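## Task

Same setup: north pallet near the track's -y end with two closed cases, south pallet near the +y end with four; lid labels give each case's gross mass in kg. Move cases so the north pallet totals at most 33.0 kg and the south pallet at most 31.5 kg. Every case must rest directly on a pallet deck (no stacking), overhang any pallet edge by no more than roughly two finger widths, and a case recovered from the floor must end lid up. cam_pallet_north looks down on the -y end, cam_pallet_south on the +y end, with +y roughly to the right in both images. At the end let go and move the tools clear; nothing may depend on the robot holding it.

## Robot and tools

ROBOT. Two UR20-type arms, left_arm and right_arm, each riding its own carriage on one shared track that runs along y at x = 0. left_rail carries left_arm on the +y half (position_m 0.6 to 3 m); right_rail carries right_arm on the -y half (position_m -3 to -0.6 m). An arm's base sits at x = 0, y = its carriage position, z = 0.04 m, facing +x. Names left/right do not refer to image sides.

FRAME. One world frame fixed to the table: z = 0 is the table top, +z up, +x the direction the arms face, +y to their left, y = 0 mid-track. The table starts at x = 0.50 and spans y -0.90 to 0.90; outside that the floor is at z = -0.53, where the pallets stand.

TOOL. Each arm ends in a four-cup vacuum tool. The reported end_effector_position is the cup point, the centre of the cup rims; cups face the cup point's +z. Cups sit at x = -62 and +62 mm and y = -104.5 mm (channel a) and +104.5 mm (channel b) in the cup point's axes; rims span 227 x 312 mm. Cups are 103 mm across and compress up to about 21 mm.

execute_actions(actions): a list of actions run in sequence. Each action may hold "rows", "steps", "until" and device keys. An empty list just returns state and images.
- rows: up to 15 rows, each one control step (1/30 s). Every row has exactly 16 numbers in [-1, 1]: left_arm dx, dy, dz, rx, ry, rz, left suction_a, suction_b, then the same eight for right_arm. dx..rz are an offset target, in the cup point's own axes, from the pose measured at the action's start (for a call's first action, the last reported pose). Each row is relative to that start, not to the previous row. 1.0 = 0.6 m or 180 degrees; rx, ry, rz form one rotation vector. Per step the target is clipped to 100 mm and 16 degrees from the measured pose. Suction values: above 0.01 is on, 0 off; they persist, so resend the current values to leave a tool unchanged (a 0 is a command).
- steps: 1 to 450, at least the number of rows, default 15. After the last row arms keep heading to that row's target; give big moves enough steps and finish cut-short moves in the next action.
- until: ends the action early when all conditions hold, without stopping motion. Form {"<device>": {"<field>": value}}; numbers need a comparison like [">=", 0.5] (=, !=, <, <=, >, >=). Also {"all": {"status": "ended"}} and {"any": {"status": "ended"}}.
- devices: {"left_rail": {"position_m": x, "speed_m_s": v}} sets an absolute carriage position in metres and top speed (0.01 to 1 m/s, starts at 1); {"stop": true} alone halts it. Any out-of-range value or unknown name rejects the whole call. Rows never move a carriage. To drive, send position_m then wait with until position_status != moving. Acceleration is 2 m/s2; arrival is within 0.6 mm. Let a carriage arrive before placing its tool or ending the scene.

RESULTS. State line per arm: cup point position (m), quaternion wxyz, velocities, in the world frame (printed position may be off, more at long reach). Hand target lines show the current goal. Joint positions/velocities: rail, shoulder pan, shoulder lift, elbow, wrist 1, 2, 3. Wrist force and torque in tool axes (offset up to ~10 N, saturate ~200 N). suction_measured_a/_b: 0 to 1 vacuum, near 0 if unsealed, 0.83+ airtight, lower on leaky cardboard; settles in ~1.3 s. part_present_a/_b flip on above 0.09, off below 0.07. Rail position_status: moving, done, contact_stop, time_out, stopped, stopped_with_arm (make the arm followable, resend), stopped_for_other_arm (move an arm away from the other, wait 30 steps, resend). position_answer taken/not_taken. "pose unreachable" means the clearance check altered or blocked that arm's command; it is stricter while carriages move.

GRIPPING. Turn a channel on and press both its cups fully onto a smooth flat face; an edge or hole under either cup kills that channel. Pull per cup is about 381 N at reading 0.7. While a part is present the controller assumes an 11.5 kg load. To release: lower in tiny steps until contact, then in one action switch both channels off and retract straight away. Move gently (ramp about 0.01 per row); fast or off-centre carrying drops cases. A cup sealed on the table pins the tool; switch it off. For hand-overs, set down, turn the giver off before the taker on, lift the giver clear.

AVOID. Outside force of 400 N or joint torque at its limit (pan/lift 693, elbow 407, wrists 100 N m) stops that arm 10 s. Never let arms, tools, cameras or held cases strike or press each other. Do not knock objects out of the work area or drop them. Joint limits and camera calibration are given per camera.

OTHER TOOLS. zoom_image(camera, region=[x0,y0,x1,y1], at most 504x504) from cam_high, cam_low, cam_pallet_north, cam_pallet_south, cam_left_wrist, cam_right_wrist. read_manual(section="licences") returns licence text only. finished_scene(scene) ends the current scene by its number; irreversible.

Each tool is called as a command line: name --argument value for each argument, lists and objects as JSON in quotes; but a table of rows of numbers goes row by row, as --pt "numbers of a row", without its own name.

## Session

execute_actions --actions '[]'

Scene clock: 0.00 s.
left_arm: end_effector_position=(+0.8500, +1.5944, +0.4405) suction_measured_a=0.00 part_present_a=0 suction_measured_b=0.00 part_present_b=0 end_effector_quat_wxyz=(+0.001, -0.000, +1.000, -0.001) end_effector_velocity=(-0.000, +0.000, +0.000) end_effector_angular_velocity=(+0.000, -0.000, +0.000) | right_arm: end_effector_position=(+0.8508, -1.5907, +0.4402) suction_measured_a=0.00 part_present_a=0 suction_measured_b=0.00 part_present_b=0 end_effector_quat_wxyz=(+0.000, -0.000, +1.000, +0.000) end_effector_velocity=(+0.000, -0.000, -0.000) end_effector_angular_velocity=(+0.000, +0.000, +0.000)
Joint positions: left_arm=[ 1.594 -0.238 -1.499  2.092 -2.166 -1.572  1.332] | right_arm=[-1.591 -0.238 -1.497  2.091 -2.164 -1.57   1.332]
Joint velocities: left_arm=[ 0.  0. -0. -0.  0.  0.  0.] | right_arm=[ 0. -0.  0.  0. -0.  0. -0.]
Wrist force (N, on the end effector, along its own x y z axes, offset not removed): no reading
Wrist torque (N m, same axes, about the end effector's origin, offset not removed): no reading
Hand target (left_arm): +0.850, +1.594, +0.441; +0.001, -0.000, +1.000, -0.001
Hand target (right_arm): +0.851, -1.591, +0.440; +0.000, -0.000, +1.000, +0.000
left_rail: position_m=1.594 position_m_goal=1.594 speed_m_s=1.00 position_status=done position_answer=taken refusals=0
right_rail: position_m=-1.591 position_m_goal=-1.591 speed_m_s=1.00 position_status=done position_answer=taken refusals=0
camera_calibration (this result's frames):
cam_left_wrist: T_world_to_cam=[[-0.0400633, -0.999046, -0.0174038, 1.6416], [-0.836669, 0.0240196, 0.547182, 0.449506], [-0.546242, 0.0364832, -0.836832, 0.86595], [0, 0, 0, 1]] pos_world=[0.914874, 1.59764, 0.507263]
cam_right_wrist: T_world_to_cam=[[-0.0384663, -0.998888, 0.0272755, -1.5713], [-0.842992, 0.0470951, 0.535861, 0.581029], [-0.536549, -0.00238046, -0.843866, 0.911348], [0, 0, 0, 1]] pos_world=[0.918343, -1.59475, 0.500563]

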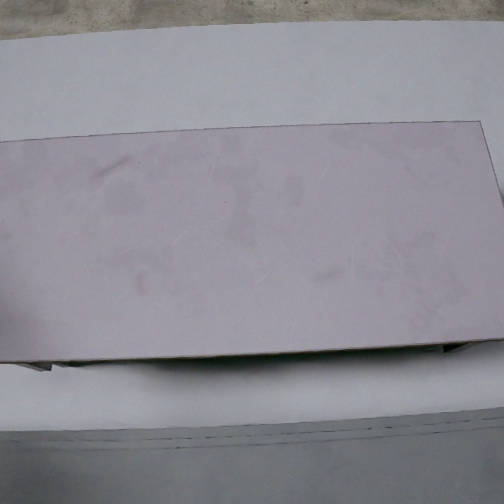

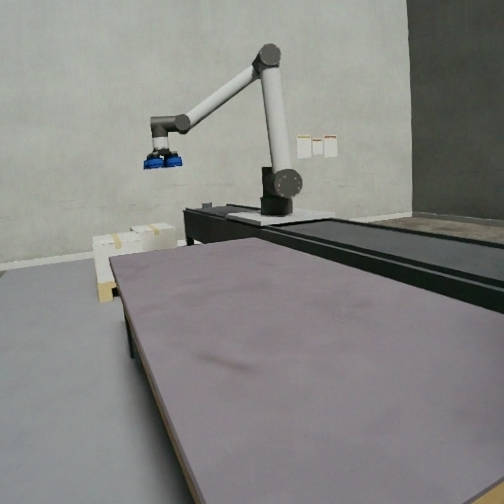

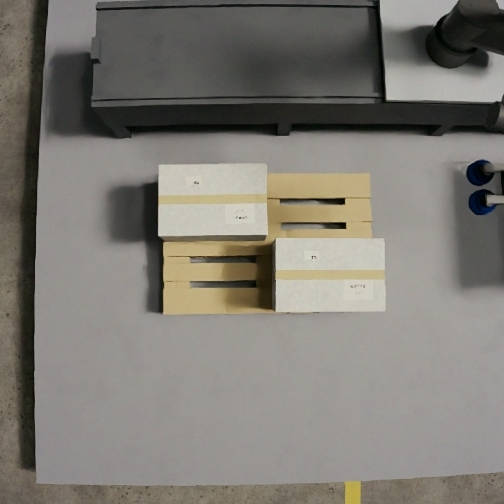

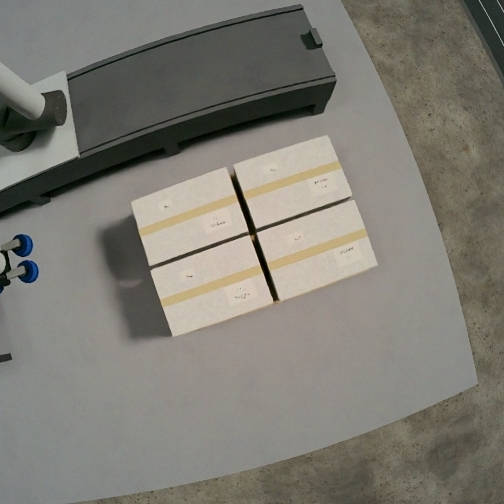

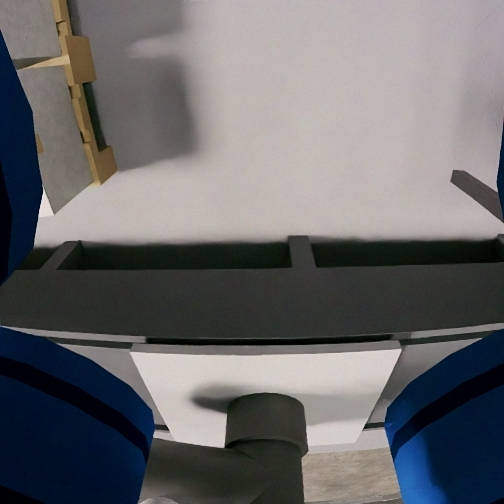

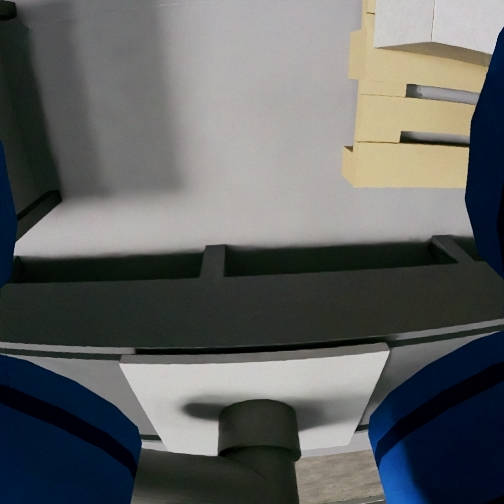

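execute_actions --actions '[{"rows":[[-0.88,-0.02,0.53,0,0,0,0,0,-0.85,0,0.53,0,0,0,0,0]],"left_rail":{"position_m":2.6},"right_rail":{"position_m":-2.14},"steps":90}]'

Scene clock: 12.83 s.
left_arm: end_effector_position=(+1.3782, +2.5892, +0.1229) suction_measured_a=0.00 part_present_a=0 suction_measured_b=0.00 part_present_b=0 end_effector_quat_wxyz=(+0.001, -0.000, +1.000, -0.001) end_effector_velocity=(+0.000, +0.000, -0.000) end_effector_angular_velocity=(+0.000, +0.000, +0.000) | right_arm: end_effector_position=(+1.3606, -2.1394, +0.1218) suction_measured_a=0.00 part_present_a=0 suction_measured_b=0.00 part_present_b=0 end_effector_quat_wxyz=(-0.000, -0.000, +1.000, +0.000) end_effector_velocity=(+0.000, -0.000, -0.000) end_effector_angular_velocity=(+0.000, +0.000, -0.000)
Joint positions: left_arm=[ 2.6   -0.154 -0.748  1.417 -2.241 -1.572  1.416] | right_arm=[-2.14  -0.148 -0.763  1.45  -2.257 -1.57   1.422]
Joint velocities: left_arm=[ 0.  0.  0. -0.  0.  0.  0.] | right_arm=[ 0. -0.  0. -0.  0.  0.  0.]
Wrist force (N, on the end effector, along its own x y z axes, offset not removed): left_arm=[-2.4 -6.1 -0.9] | right_arm=[3.1 0.8 -1.2]
Wrist torque (N m, same axes, about the end effector's origin, offset not removed): left_arm=[-0.32 0.81 -0.54] | right_arm=[0.62 -0.11 0.23]
Hand target (left_arm): +1.378, +2.589, +0.123; +0.001, -0.000, +1.000, -0.001
Hand target (right_arm): +1.361, -2.139, +0.122; -0.000, -0.000, +1.000, +0.000
Off the commanded pose (left_arm): 0.001 m, 0 deg.
Off the commanded pose (right_arm): 0.001 m, 0 deg.
left_rail: position_m=2.600 position_m_goal=2.600 speed_m_s=1.00 position_status=done position_answer=taken refusals=0
right_rail: position_m=-2.140 position_m_goal=-2.140 speed_m_s=1.00 position_status=done position_answer=taken refusals=0
camera_calibration (this result's frames):
cam_left_wrist: T_world_to_cam=[[-0.0400614, -0.999043, -0.0175483, 2.65107], [-0.836729, 0.0239428, 0.547094, 1.04165], [-0.54615, 0.0366005, -0.836887, 0.851988], [0, 0, 0, 1]] pos_world=[1.4431, 2.59241, 0.189657]
cam_right_wrist: T_world_to_cam=[[-0.0384643, -0.998888, 0.0272783, -2.09119], [-0.842952, 0.047095, 0.535923, 1.20722], [-0.536612, -0.00238042, -0.843826, 0.914984], [0, 0, 0, 1]] pos_world=[1.42818, -2.14354, 0.182154]

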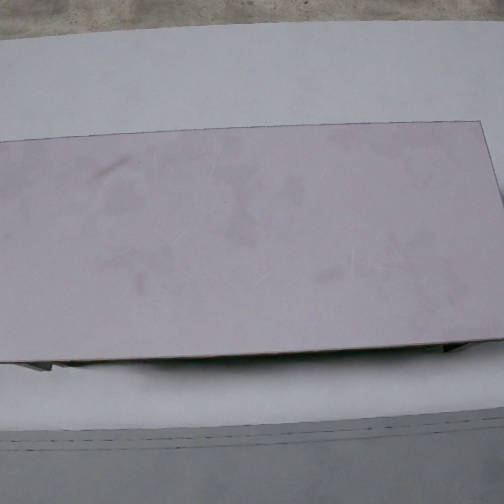

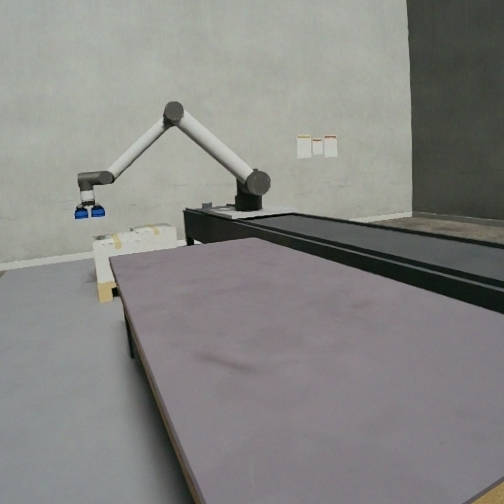

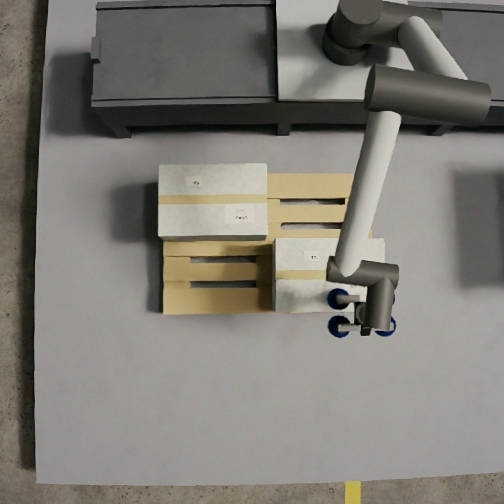

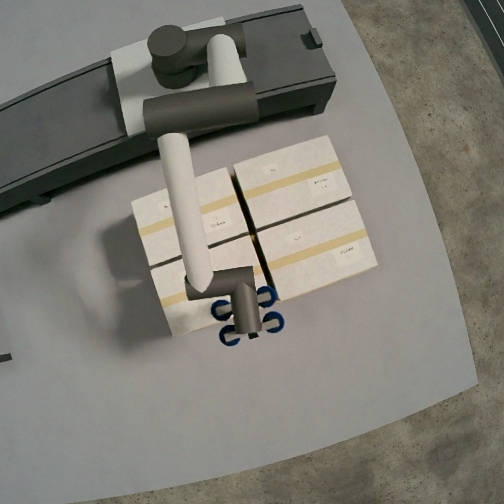

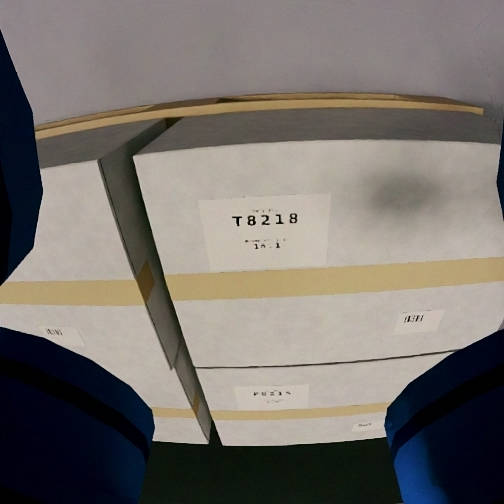

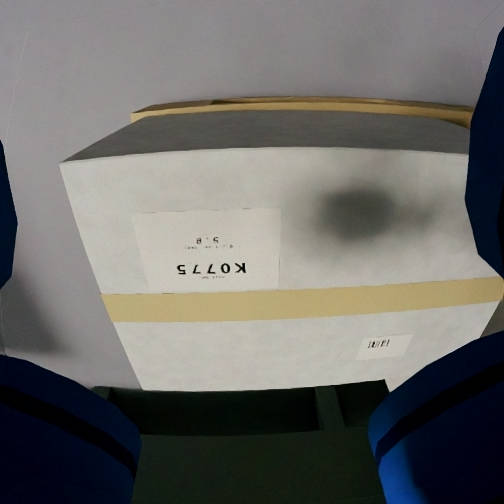

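zoom_image --camera "cam_left_wrist" --region '[210, 200, 320, 260]'

zoom_image --camera "cam_right_wrist" --region '[160, 225, 270, 285]'

Region (210, 200, 320, 260) of cam_left_wrist's 504x504 image, scaled by 4.582, with more detail than that image has; it fills the top 275 rows of this view, and the rest is white.

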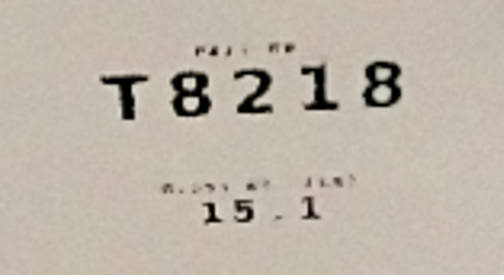

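Region (160, 225, 270, 285) of cam_right_wrist's 504x504 image, scaled by 4.582, with more detail than that image has; it fills the top 275 rows of this view, and the rest is white.

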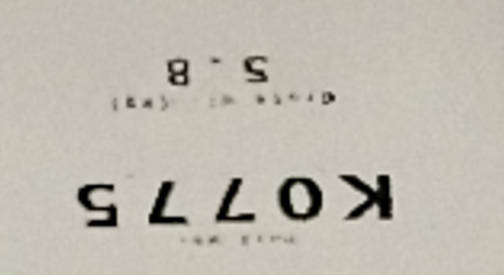

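execute_actions --actions '[{"rows":[[0.03,0.95,0,0,0,0,0,0,0.63,-0.98,0,0,0,0,0,0]],"steps":60}]'

Scene clock: 22.27 s.
left_arm: end_effector_position=(+1.3597, +3.1590, +0.1230) suction_measured_a=0.00 part_present_a=0 suction_measured_b=0.00 part_present_b=0 end_effector_quat_wxyz=(+0.001, -0.000, +1.000, -0.000) end_effector_velocity=(+0.000, +0.001, -0.000) end_effector_angular_velocity=(-0.000, +0.000, +0.000) | right_arm: end_effector_position=(+0.9834, -2.7269, +0.1218) suction_measured_a=0.00 part_present_a=0 suction_measured_b=0.00 part_present_b=0 end_effector_quat_wxyz=(+0.000, -0.000, +1.000, +0.000) end_effector_velocity=(-0.004, -0.006, +0.000) end_effector_angular_velocity=(+0.000, -0.000, +0.001)
Joint positions: left_arm=[ 2.6    0.253 -0.657  1.225 -2.141 -1.572  1.823] | right_arm=[-2.14  -0.715 -0.943  1.827 -2.455 -1.57   0.855]
Joint velocities: left_arm=[ 0.     0.     0.    -0.001  0.001 -0.     0.   ] | right_arm=[ 0.    -0.006 -0.    -0.     0.     0.    -0.007]
Wrist force (N, on the end effector, along its own x y z axes, offset not removed): left_arm=[-5.3 -6.9 -6.3] | right_arm=[-0.4 0.1 0.0]
Wrist torque (N m, same axes, about the end effector's origin, offset not removed): left_arm=[-0.54 1.06 -0.36] | right_arm=[0.54 0.49 0.27]
Hand target (left_arm): +1.360, +3.159, +0.123; +0.001, -0.000, +1.000, -0.000
Hand target (right_arm): +0.983, -2.728, +0.122; +0.000, -0.000, +1.000, +0.000
Off the commanded pose (left_arm): 0.001 m, 0 deg.
Off the commanded pose (right_arm): 0.001 m, 0 deg.
left_rail: position_m=2.600 position_m_goal=2.600 speed_m_s=1.00 position_status=done position_answer=taken refusals=0
right_rail: position_m=-2.140 position_m_goal=-2.140 speed_m_s=1.00 position_status=done position_answer=taken refusals=0
camera_calibration (this result's frames):
cam_left_wrist: T_world_to_cam=[[-0.0400704, -0.999028, -0.0183568, 3.21966], [-0.836921, 0.0235208, 0.546817, 1.01411], [-0.545854, 0.0372744, -0.837051, 0.81856], [0, 0, 0, 1]] pos_world=[1.42456, 3.16217, 0.189745]
cam_right_wrist: T_world_to_cam=[[-0.038525, -0.998881, 0.0274321, -2.69248], [-0.843187, 0.0472277, 0.535542, 0.917522], [-0.536239, -0.00249862, -0.844063, 0.71048], [0, 0, 0, 1]] pos_world=[1.0509, -2.73103, 0.182178]

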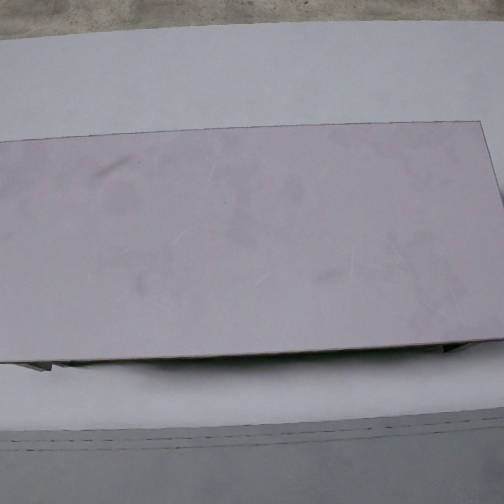

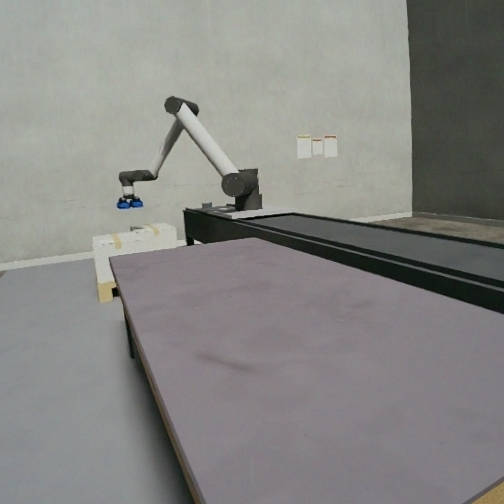

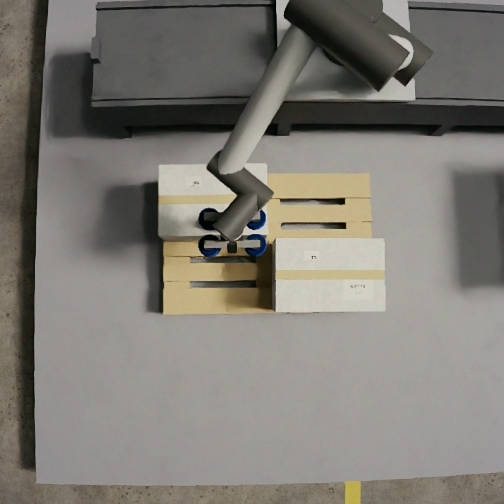

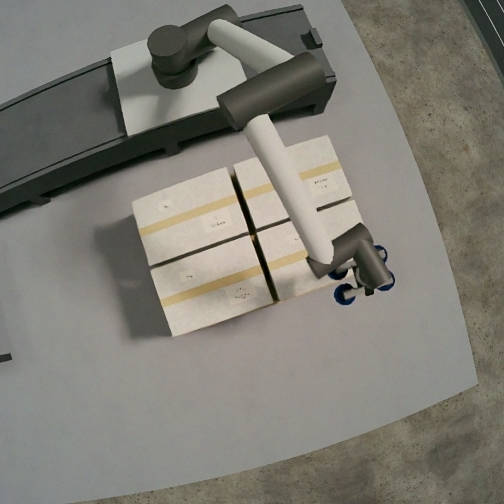

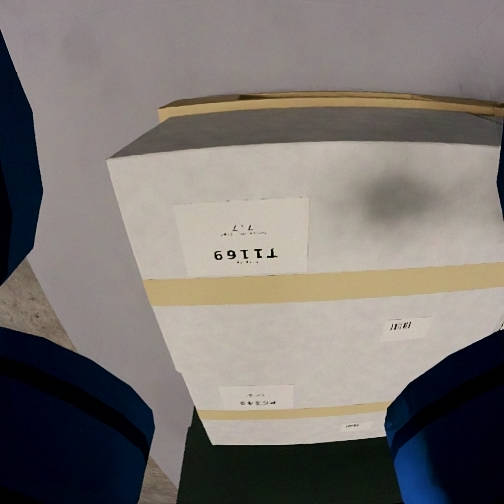

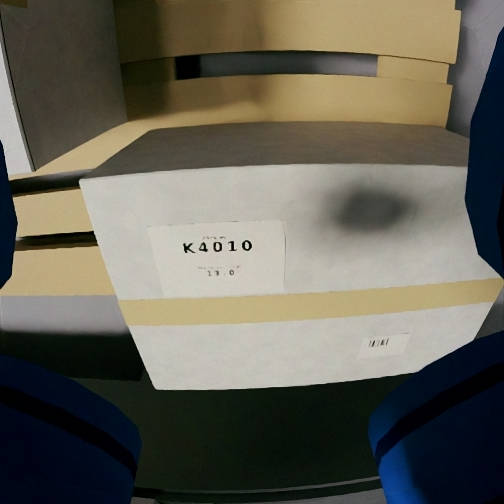

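zoom_image --camera "cam_left_wrist" --region '[195, 210, 305, 270]'

zoom_image --camera "cam_right_wrist" --region '[165, 230, 275, 290]'

Region (195, 210, 305, 270) of cam_left_wrist's 504x504 image, scaled by 4.582, with more detail than that image has; it fills the top 275 rows of this view, and the rest is white.

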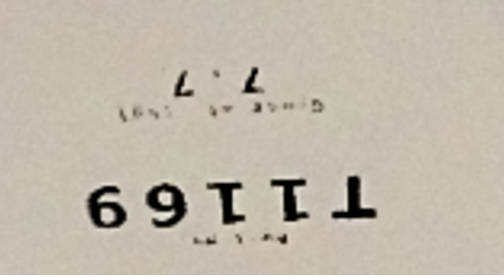

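Region (165, 230, 275, 290) of cam_right_wrist's 504x504 image, scaled by 4.582, with more detail than that image has; it fills the top 275 rows of this view, and the rest is white.

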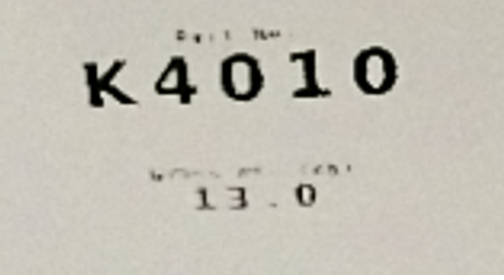

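execute_actions --actions '[{"rows":[[0.62,-0.03,0,0,0,0,0,0,0,0,0,0,0,0,0,0]],"steps":50}]'

zoom_image --camera "cam_left_wrist" --region '[150, 170, 350, 300]'

Scene clock: 31.50 s.
left_arm: end_effector_position=(+0.9878, +3.1406, +0.1228) suction_measured_a=0.00 part_present_a=0 suction_measured_b=0.00 part_present_b=0 end_effector_quat_wxyz=(+0.001, -0.000, +1.000, -0.000) end_effector_velocity=(-0.001, -0.000, +0.000) end_effector_angular_velocity=(+0.000, -0.000, +0.000) | right_arm: end_effector_position=(+0.9834, -2.7269, +0.1218) suction_measured_a=0.00 part_present_a=0 suction_measured_b=0.00 part_present_b=0 end_effector_quat_wxyz=(+0.000, -0.000, +1.000, +0.000) end_effector_velocity=(-0.000, +0.000, -0.000) end_effector_angular_velocity=(+0.000, +0.000, +0.000)
Joint positions: left_arm=[ 2.6    0.322 -0.958  1.859 -2.473 -1.572  1.892] | right_arm=[-2.14  -0.715 -0.943  1.827 -2.455 -1.57   0.855]
Joint velocities: left_arm=[ 0.     0.    -0.001  0.001 -0.001  0.     0.   ] | right_arm=[ 0.  0. -0.  0. -0.  0.  0.]
Wrist force (N, on the end effector, along its own x y z axes, offset not removed): left_arm=[-2.4 -4.1 -7.5] | right_arm=[-1.7 -0.5 -1.2]
Wrist torque (N m, same axes, about the end effector's origin, offset not removed): left_arm=[-0.15 0.89 -0.24] | right_arm=[0.34 0.59 0.16]
Hand target (left_arm): +0.988, +3.141, +0.123; +0.001, -0.000, +1.000, -0.000
Hand target (right_arm): +0.983, -2.727, +0.122; +0.000, -0.000, +1.000, +0.000
Off the commanded pose (left_arm): 0.001 m, 0 deg.
Off the commanded pose (right_arm): 0.000 m, 0 deg.
left_rail: position_m=2.600 position_m_goal=2.600 speed_m_s=1.00 position_status=done position_answer=taken refusals=0
right_rail: position_m=-2.140 position_m_goal=-2.140 speed_m_s=1.00 position_status=done position_answer=taken refusals=0
camera_calibration (this result's frames):
cam_left_wrist: T_world_to_cam=[[-0.0400759, -0.999026, -0.0184844, 3.18638], [-0.836913, 0.023455, 0.546833, 0.703571], [-0.545867, 0.0373847, -0.837037, 0.615703], [0, 0, 0, 1]] pos_world=[1.05262, 3.14376, 0.189529]
cam_right_wrist: T_world_to_cam=[[-0.0385255, -0.998881, 0.0274444, -2.69249], [-0.843195, 0.0472346, 0.535529, 0.917541], [-0.536226, -0.00250943, -0.844071, 0.710459], [0, 0, 0, 1]] pos_world=[1.0509, -2.73103, 0.182201]

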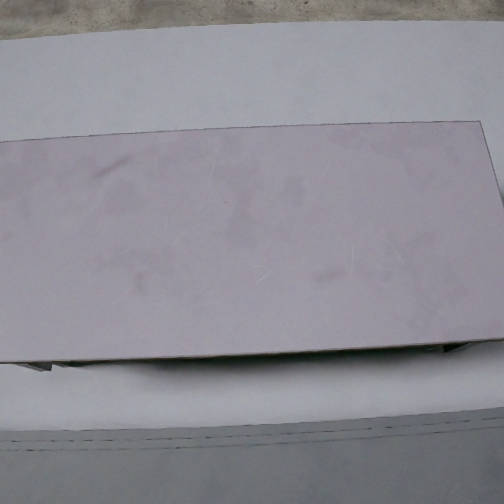

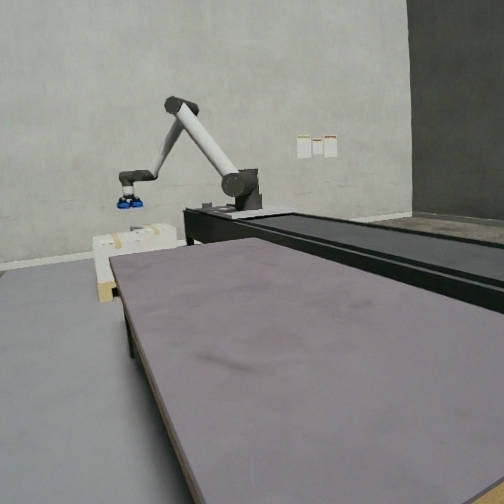

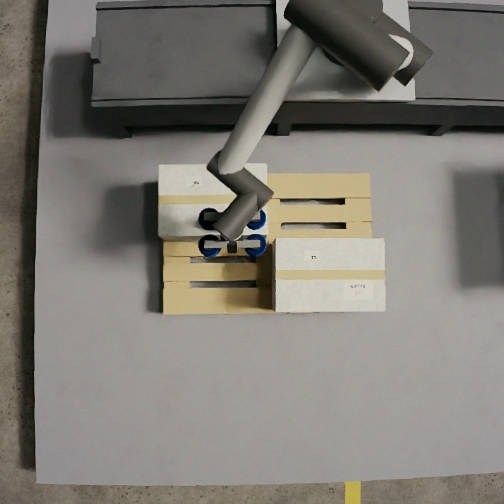

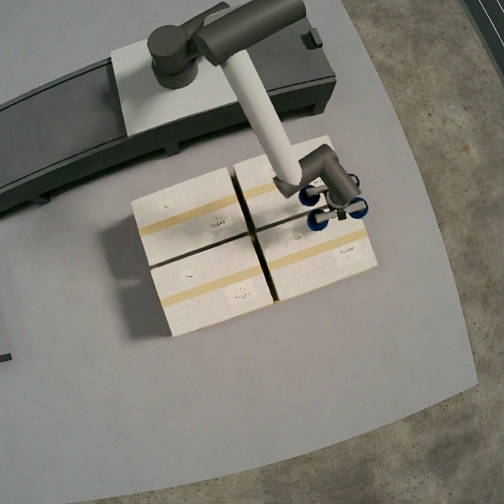

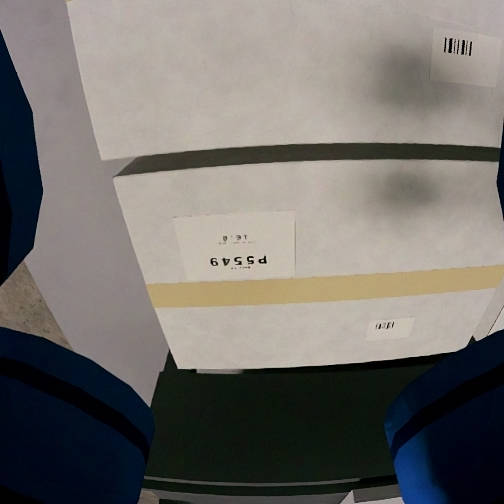

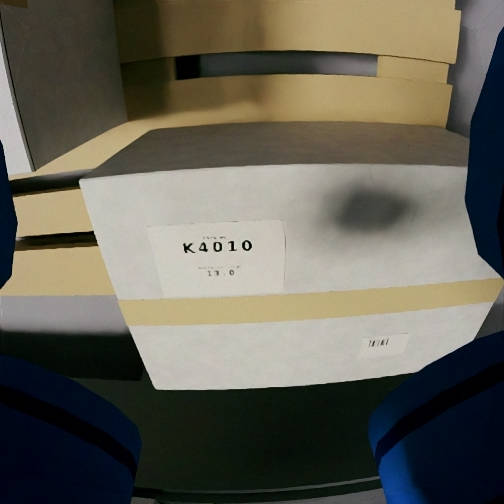

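Region (150, 170, 350, 300) of cam_left_wrist's 504x504 image, scaled by 2.520, with more detail than that image has; it fills the top 328 rows of this view, and the rest is white.

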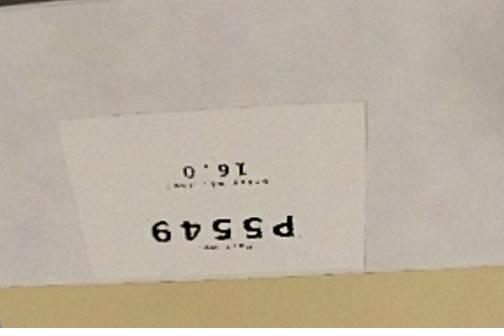

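SB=16.0. Now SA.

execute_actions --actions '[{"rows":[[-0.04,-0.93,0,0,0,0,0,0,0,0,0,0,0,0,0,0]],"steps":60}]'

zoom_image --camera "cam_left_wrist" --region '[150, 170, 350, 300]'

Scene clock: 37.03 s.
left_arm: end_effector_position=(+1.0122, +2.5829, +0.1228) suction_measured_a=0.00 part_present_a=0 suction_measured_b=0.00 part_present_b=0 end_effector_quat_wxyz=(+0.001, -0.000, +1.000, -0.001) end_effector_velocity=(+0.000, -0.001, -0.000) end_effector_angular_velocity=(+0.000, +0.000, +0.000) | right_arm: end_effector_position=(+0.9834, -2.7269, +0.1218) suction_measured_a=0.00 part_present_a=0 suction_measured_b=0.00 part_present_b=0 end_effector_quat_wxyz=(+0.000, -0.000, +1.000, +0.000) end_effector_velocity=(-0.000, -0.000, +0.000) end_effector_angular_velocity=(+0.000, -0.000, -0.000)
Joint positions: left_arm=[ 2.6   -0.217 -1.043  2.036 -2.565 -1.572  1.353] | right_arm=[-2.14  -0.715 -0.943  1.827 -2.455 -1.57   0.855]
Joint velocities: left_arm=[ 0.    -0.001  0.    -0.     0.     0.    -0.001] | right_arm=[ 0. -0. -0.  0.  0.  0.  0.]
Wrist force (N, on the end effector, along its own x y z axes, offset not removed): left_arm=[-8.1 -3.8 -2.8] | right_arm=[0.7 4.9 -6.9]
Wrist torque (N m, same axes, about the end effector's origin, offset not removed): left_arm=[-0.18 1.66 -0.28] | right_arm=[1.12 0.42 0.28]
Hand target (left_arm): +1.012, +2.583, +0.123; +0.001, -0.000, +1.000, -0.001
Hand target (right_arm): +0.983, -2.727, +0.122; +0.000, -0.000, +1.000, +0.000
Off the commanded pose (left_arm): 0.000 m, 0 deg.
Off the commanded pose (right_arm): 0.000 m, 0 deg.
left_rail: position_m=2.600 position_m_goal=2.600 speed_m_s=1.00 position_status=done position_answer=taken refusals=0
right_rail: position_m=-2.140 position_m_goal=-2.140 speed_m_s=1.00 position_status=done position_answer=taken refusals=0
camera_calibration (this result's frames):
cam_left_wrist: T_world_to_cam=[[-0.0400756, -0.999045, -0.0174175, 2.63006], [-0.836704, 0.0240248, 0.547129, 0.735392], [-0.546188, 0.0364998, -0.836867, 0.65249], [0, 0, 0, 1]] pos_world=[1.07709, 2.58606, 0.189502]
cam_right_wrist: T_world_to_cam=[[-0.0385255, -0.998881, 0.0274443, -2.69248], [-0.843195, 0.0472346, 0.535529, 0.917541], [-0.536226, -0.00250929, -0.844071, 0.710459], [0, 0, 0, 1]] pos_world=[1.0509, -2.73103, 0.182201]

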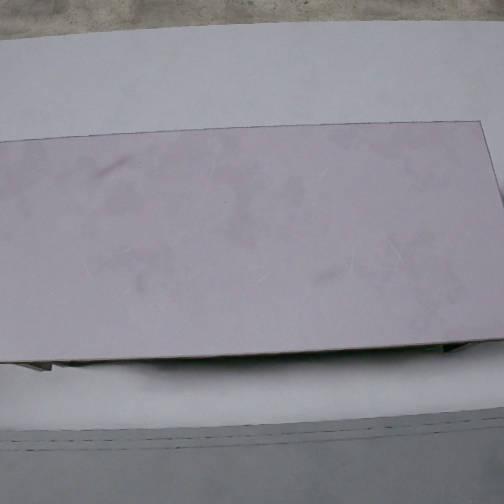

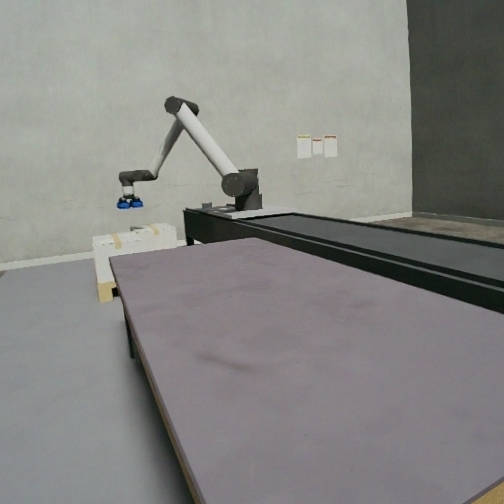

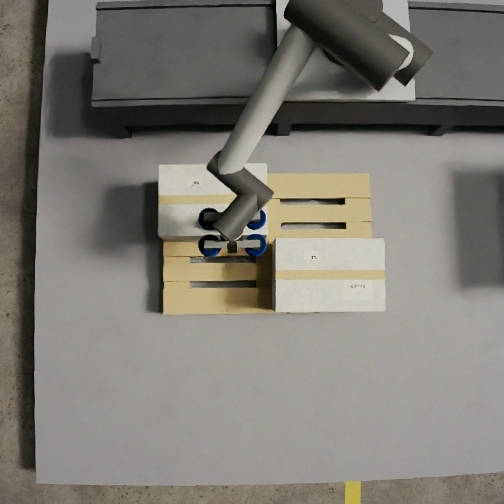

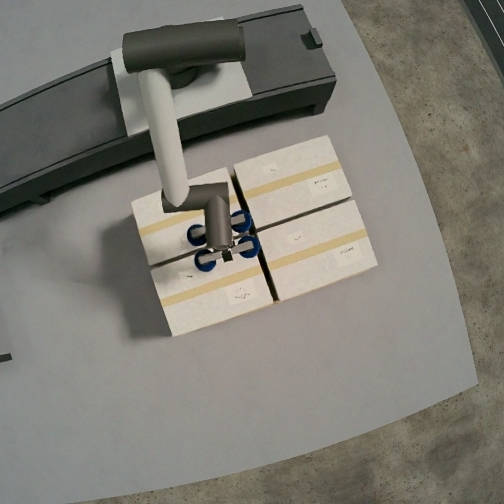

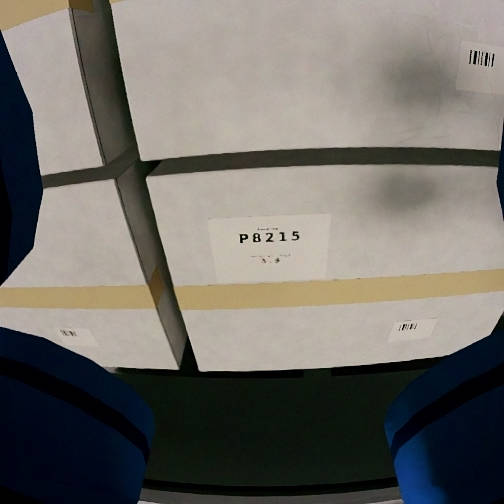

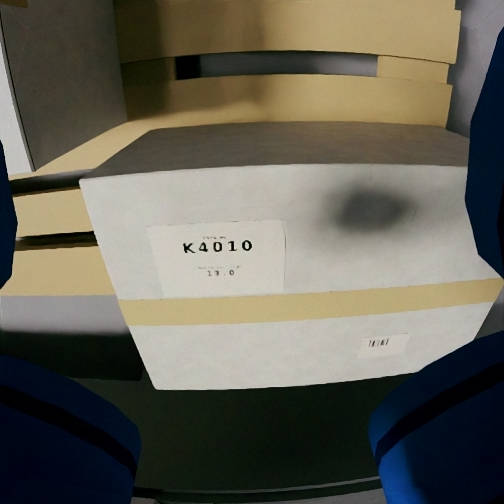

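Region (150, 170, 350, 300) of cam_left_wrist's 504x504 image, scaled by 2.520, with more detail than that image has; it fills the top 328 rows of this view, and the rest is white.

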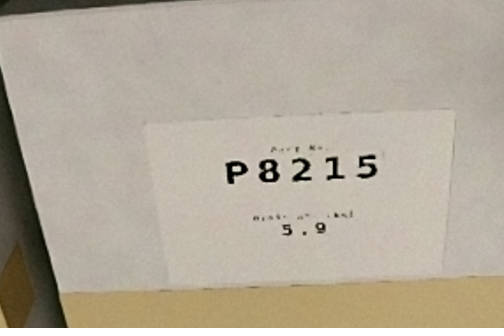

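execute_actions --actions '[{"rows":[[0.364,-0.195,0.29,0,0,0,0,0,0,0,-0.6,0,0,0,0,0]],"steps":40},{"rows":[[0,0,0.08,0,0,0,1,1,0.3,0.98,0,0,0,0,0,0]],"right_rail":{"position_m":-1.0},"steps":90,"until":{"all":{"status":"ended"}}},{"steps":15}]'

Scene clock: 45.13 s.
left_arm: end_effector_position=(+0.7941, +2.4657, -0.0991) suction_measured_a=0.00 part_present_a=0 suction_measured_b=0.00 part_present_b=0 end_effector_quat_wxyz=(+0.001, -0.000, +1.000, -0.001) end_effector_velocity=(-0.000, +0.000, -0.000) end_effector_angular_velocity=(+0.000, +0.000, +0.000) | right_arm: end_effector_position=(+0.8033, -0.9988, +0.4816) suction_measured_a=0.00 part_present_a=0 suction_measured_b=0.00 part_present_b=0 end_effector_quat_wxyz=(+0.000, -0.000, +1.000, +0.000) end_effector_velocity=(-0.000, +0.001, +0.000) end_effector_angular_velocity=(-0.000, -0.000, +0.000)
Joint positions: left_arm=[ 2.6   -0.419 -0.837  2.349 -3.085 -1.572  1.151] | right_arm=[-1.    -0.252 -1.583  2.113 -2.101 -1.57   1.319]
Joint velocities: left_arm=[ 0.  0.  0.  0. -0.  0. -0.] | right_arm=[ 0.     0.001 -0.     0.     0.    -0.     0.001]
Wrist force (N, on the end effector, along its own x y z axes, offset not removed): left_arm=[-6.4 -5.2 -2.4] | right_arm=[1.4 1.1 1.2]
Wrist torque (N m, same axes, about the end effector's origin, offset not removed): left_arm=[-0.21 1.34 -0.31] | right_arm=[0.50 0.16 0.22]
Hand target (left_arm): +0.794, +2.466, -0.099; +0.001, -0.000, +1.000, -0.001
Hand target (right_arm): +0.803, -0.999, +0.482; +0.000, -0.000, +1.000, +0.000
Off the commanded pose (left_arm): 0.000 m, 0 deg.
Off the commanded pose (right_arm): 0.000 m, 0 deg.
left_rail: position_m=2.600 position_m_goal=2.600 speed_m_s=1.00 position_status=done position_answer=taken refusals=0
right_rail: position_m=-1.000 position_m_goal=-1.000 speed_m_s=1.00 position_status=done position_answer=taken refusals=0
camera_calibration (this result's frames):
cam_left_wrist: T_world_to_cam=[[-0.0400985, -0.999049, -0.0170958, 2.50045], [-0.836487, 0.0242058, 0.547453, 0.67652], [-0.546518, 0.0362525, -0.836662, 0.352915], [0, 0, 0, 1]] pos_world=[0.859039, 2.4689, -0.0323448]
cam_right_wrist: T_world_to_cam=[[-0.0385339, -0.998883, 0.0273543, -0.982999], [-0.842996, 0.0471944, 0.535846, 0.491046], [-0.536538, -0.00241137, -0.843873, 0.922174], [0, 0, 0, 1]] pos_world=[0.870852, -1.00285, 0.541962]

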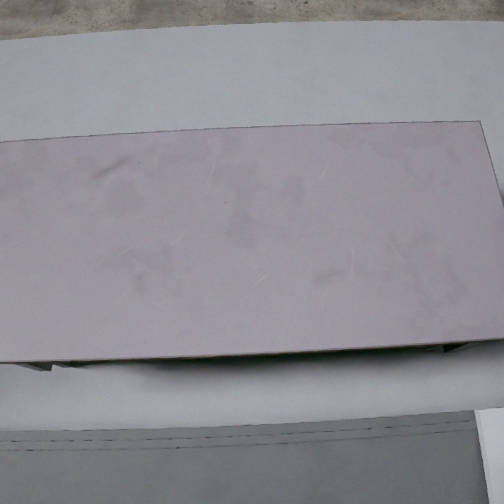

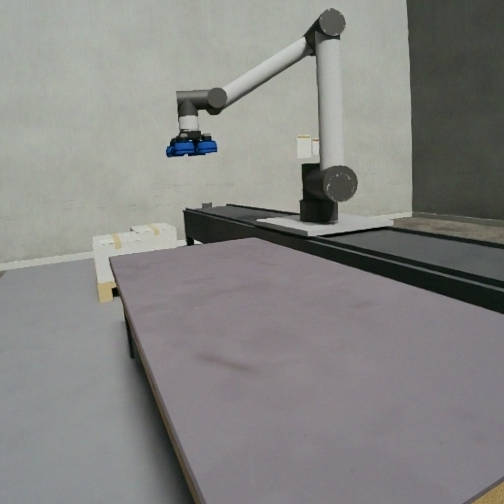

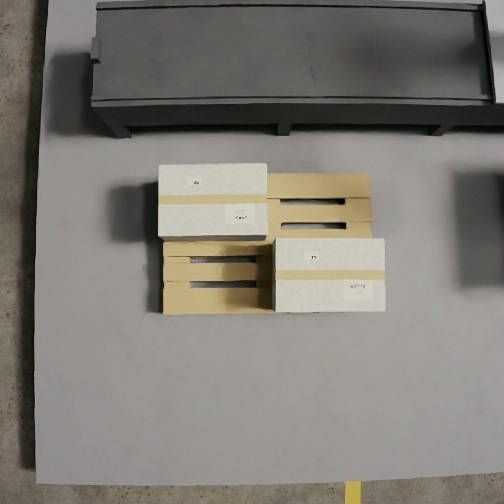

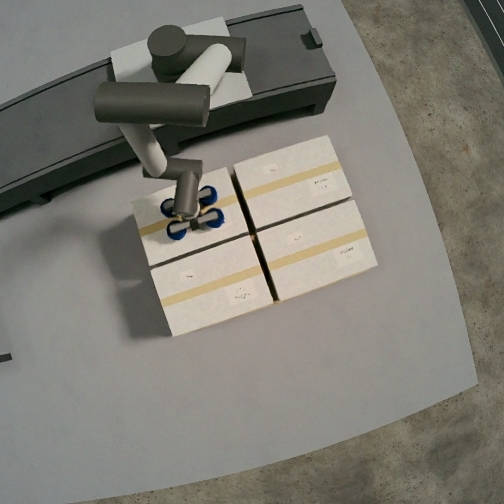

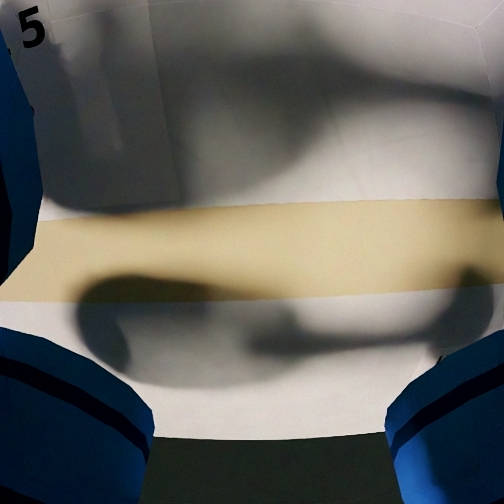

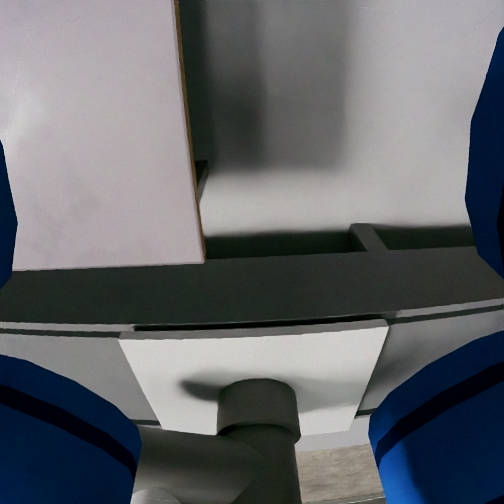

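execute_actions --actions '[{"rows":[[0,0,0.05,0,0,0,1,1,0,0,0,0,0,0,0,0]],"steps":40}]'

Scene clock: 48.80 s.
left_arm: end_effector_position=(+0.7942, +2.4657, -0.1291) suction_measured_a=0.00 part_present_a=0 suction_measured_b=0.00 part_present_b=0 end_effector_quat_wxyz=(+0.001, -0.000, +1.000, -0.001) end_effector_velocity=(-0.000, +0.000, -0.000) end_effector_angular_velocity=(+0.000, +0.000, -0.000) | right_arm: end_effector_position=(+0.8033, -0.9988, +0.4817) suction_measured_a=0.00 part_present_a=0 suction_measured_b=0.00 part_present_b=0 end_effector_quat_wxyz=(+0.000, -0.000, +1.000, +0.000) end_effector_velocity=(+0.000, -0.000, -0.000) end_effector_angular_velocity=(+0.000, +0.000, +0.000)
Joint positions: left_arm=[ 2.6   -0.419 -0.788  2.342 -3.126 -1.572  1.151] | right_arm=[-1.    -0.252 -1.583  2.113 -2.1   -1.57   1.319]
Joint velocities: left_arm=[ 0. -0.  0. -0. -0.  0.  0.] | right_arm=[ 0. -0.  0.  0.  0.  0. -0.]
Wrist force (N, on the end effector, along its own x y z axes, offset not removed): left_arm=[-0.1 -7.1 -7.1] | right_arm=[4.5 2.6 -0.1]
Wrist torque (N m, same axes, about the end effector's origin, offset not removed): left_arm=[-0.53 0.45 -0.43] | right_arm=[0.67 -0.18 0.20]
Hand target (left_arm): +0.794, +2.466, -0.129; +0.001, -0.000, +1.000, -0.001
Hand target (right_arm): +0.803, -0.999, +0.482; +0.000, -0.000, +1.000, +0.000
Off the commanded pose (left_arm): 0.000 m, 0 deg.
Off the commanded pose (right_arm): 0.000 m, 0 deg.
left_rail: position_m=2.600 position_m_goal=2.600 speed_m_s=1.00 position_status=done position_answer=taken refusals=0
right_rail: position_m=-1.000 position_m_goal=-1.000 speed_m_s=1.00 position_status=done position_answer=taken refusals=0
camera_calibration (this result's frames):
cam_left_wrist: T_world_to_cam=[[-0.040089, -0.99905, -0.0170938, 2.49993], [-0.836489, 0.0241991, 0.547449, 0.692968], [-0.546515, 0.0362454, -0.836665, 0.327856], [0, 0, 0, 1]] pos_world=[0.859058, 2.4689, -0.062326]
cam_right_wrist: T_world_to_cam=[[-0.0385354, -0.998882, 0.0273695, -0.983001], [-0.843017, 0.0472037, 0.535811, 0.491049], [-0.536504, -0.00242522, -0.843894, 0.922162], [0, 0, 0, 1]] pos_world=[0.870826, -1.00285, 0.542002]

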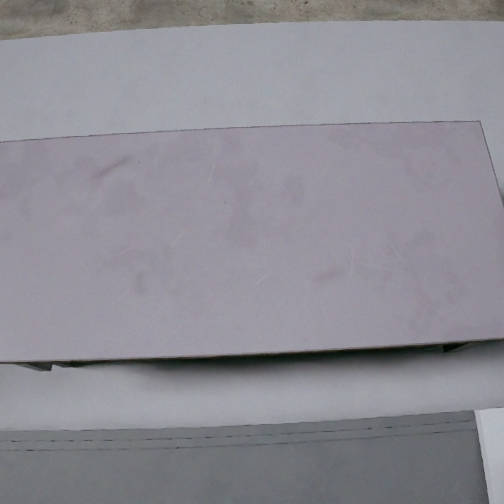

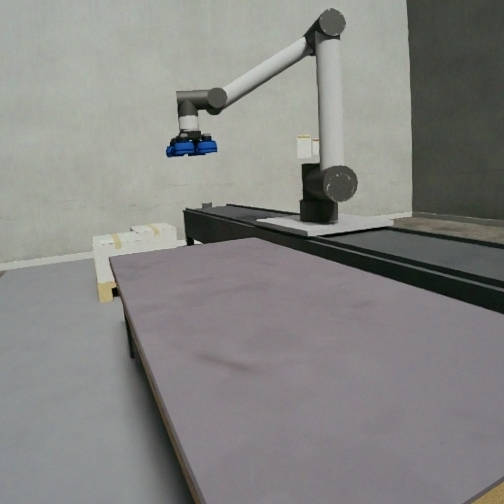

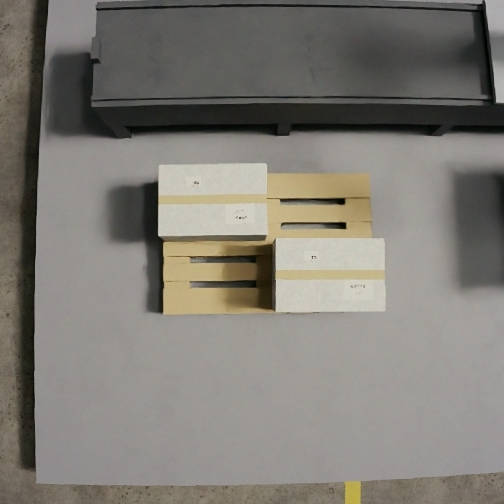

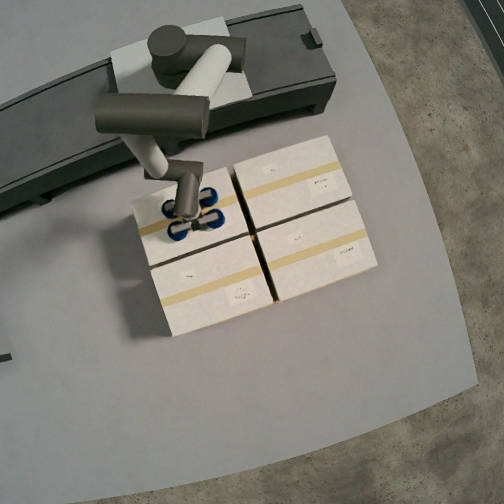

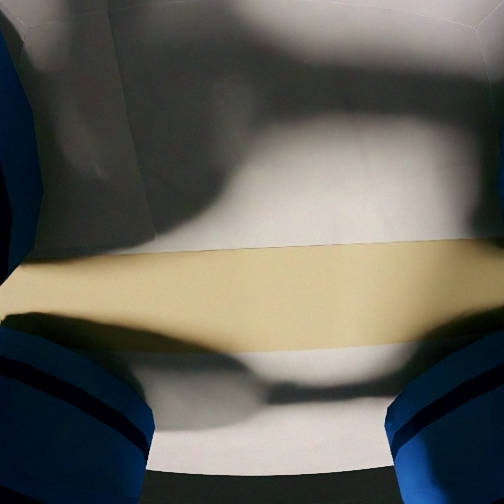

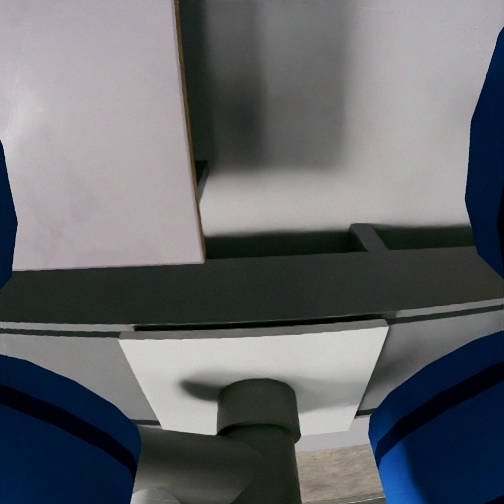

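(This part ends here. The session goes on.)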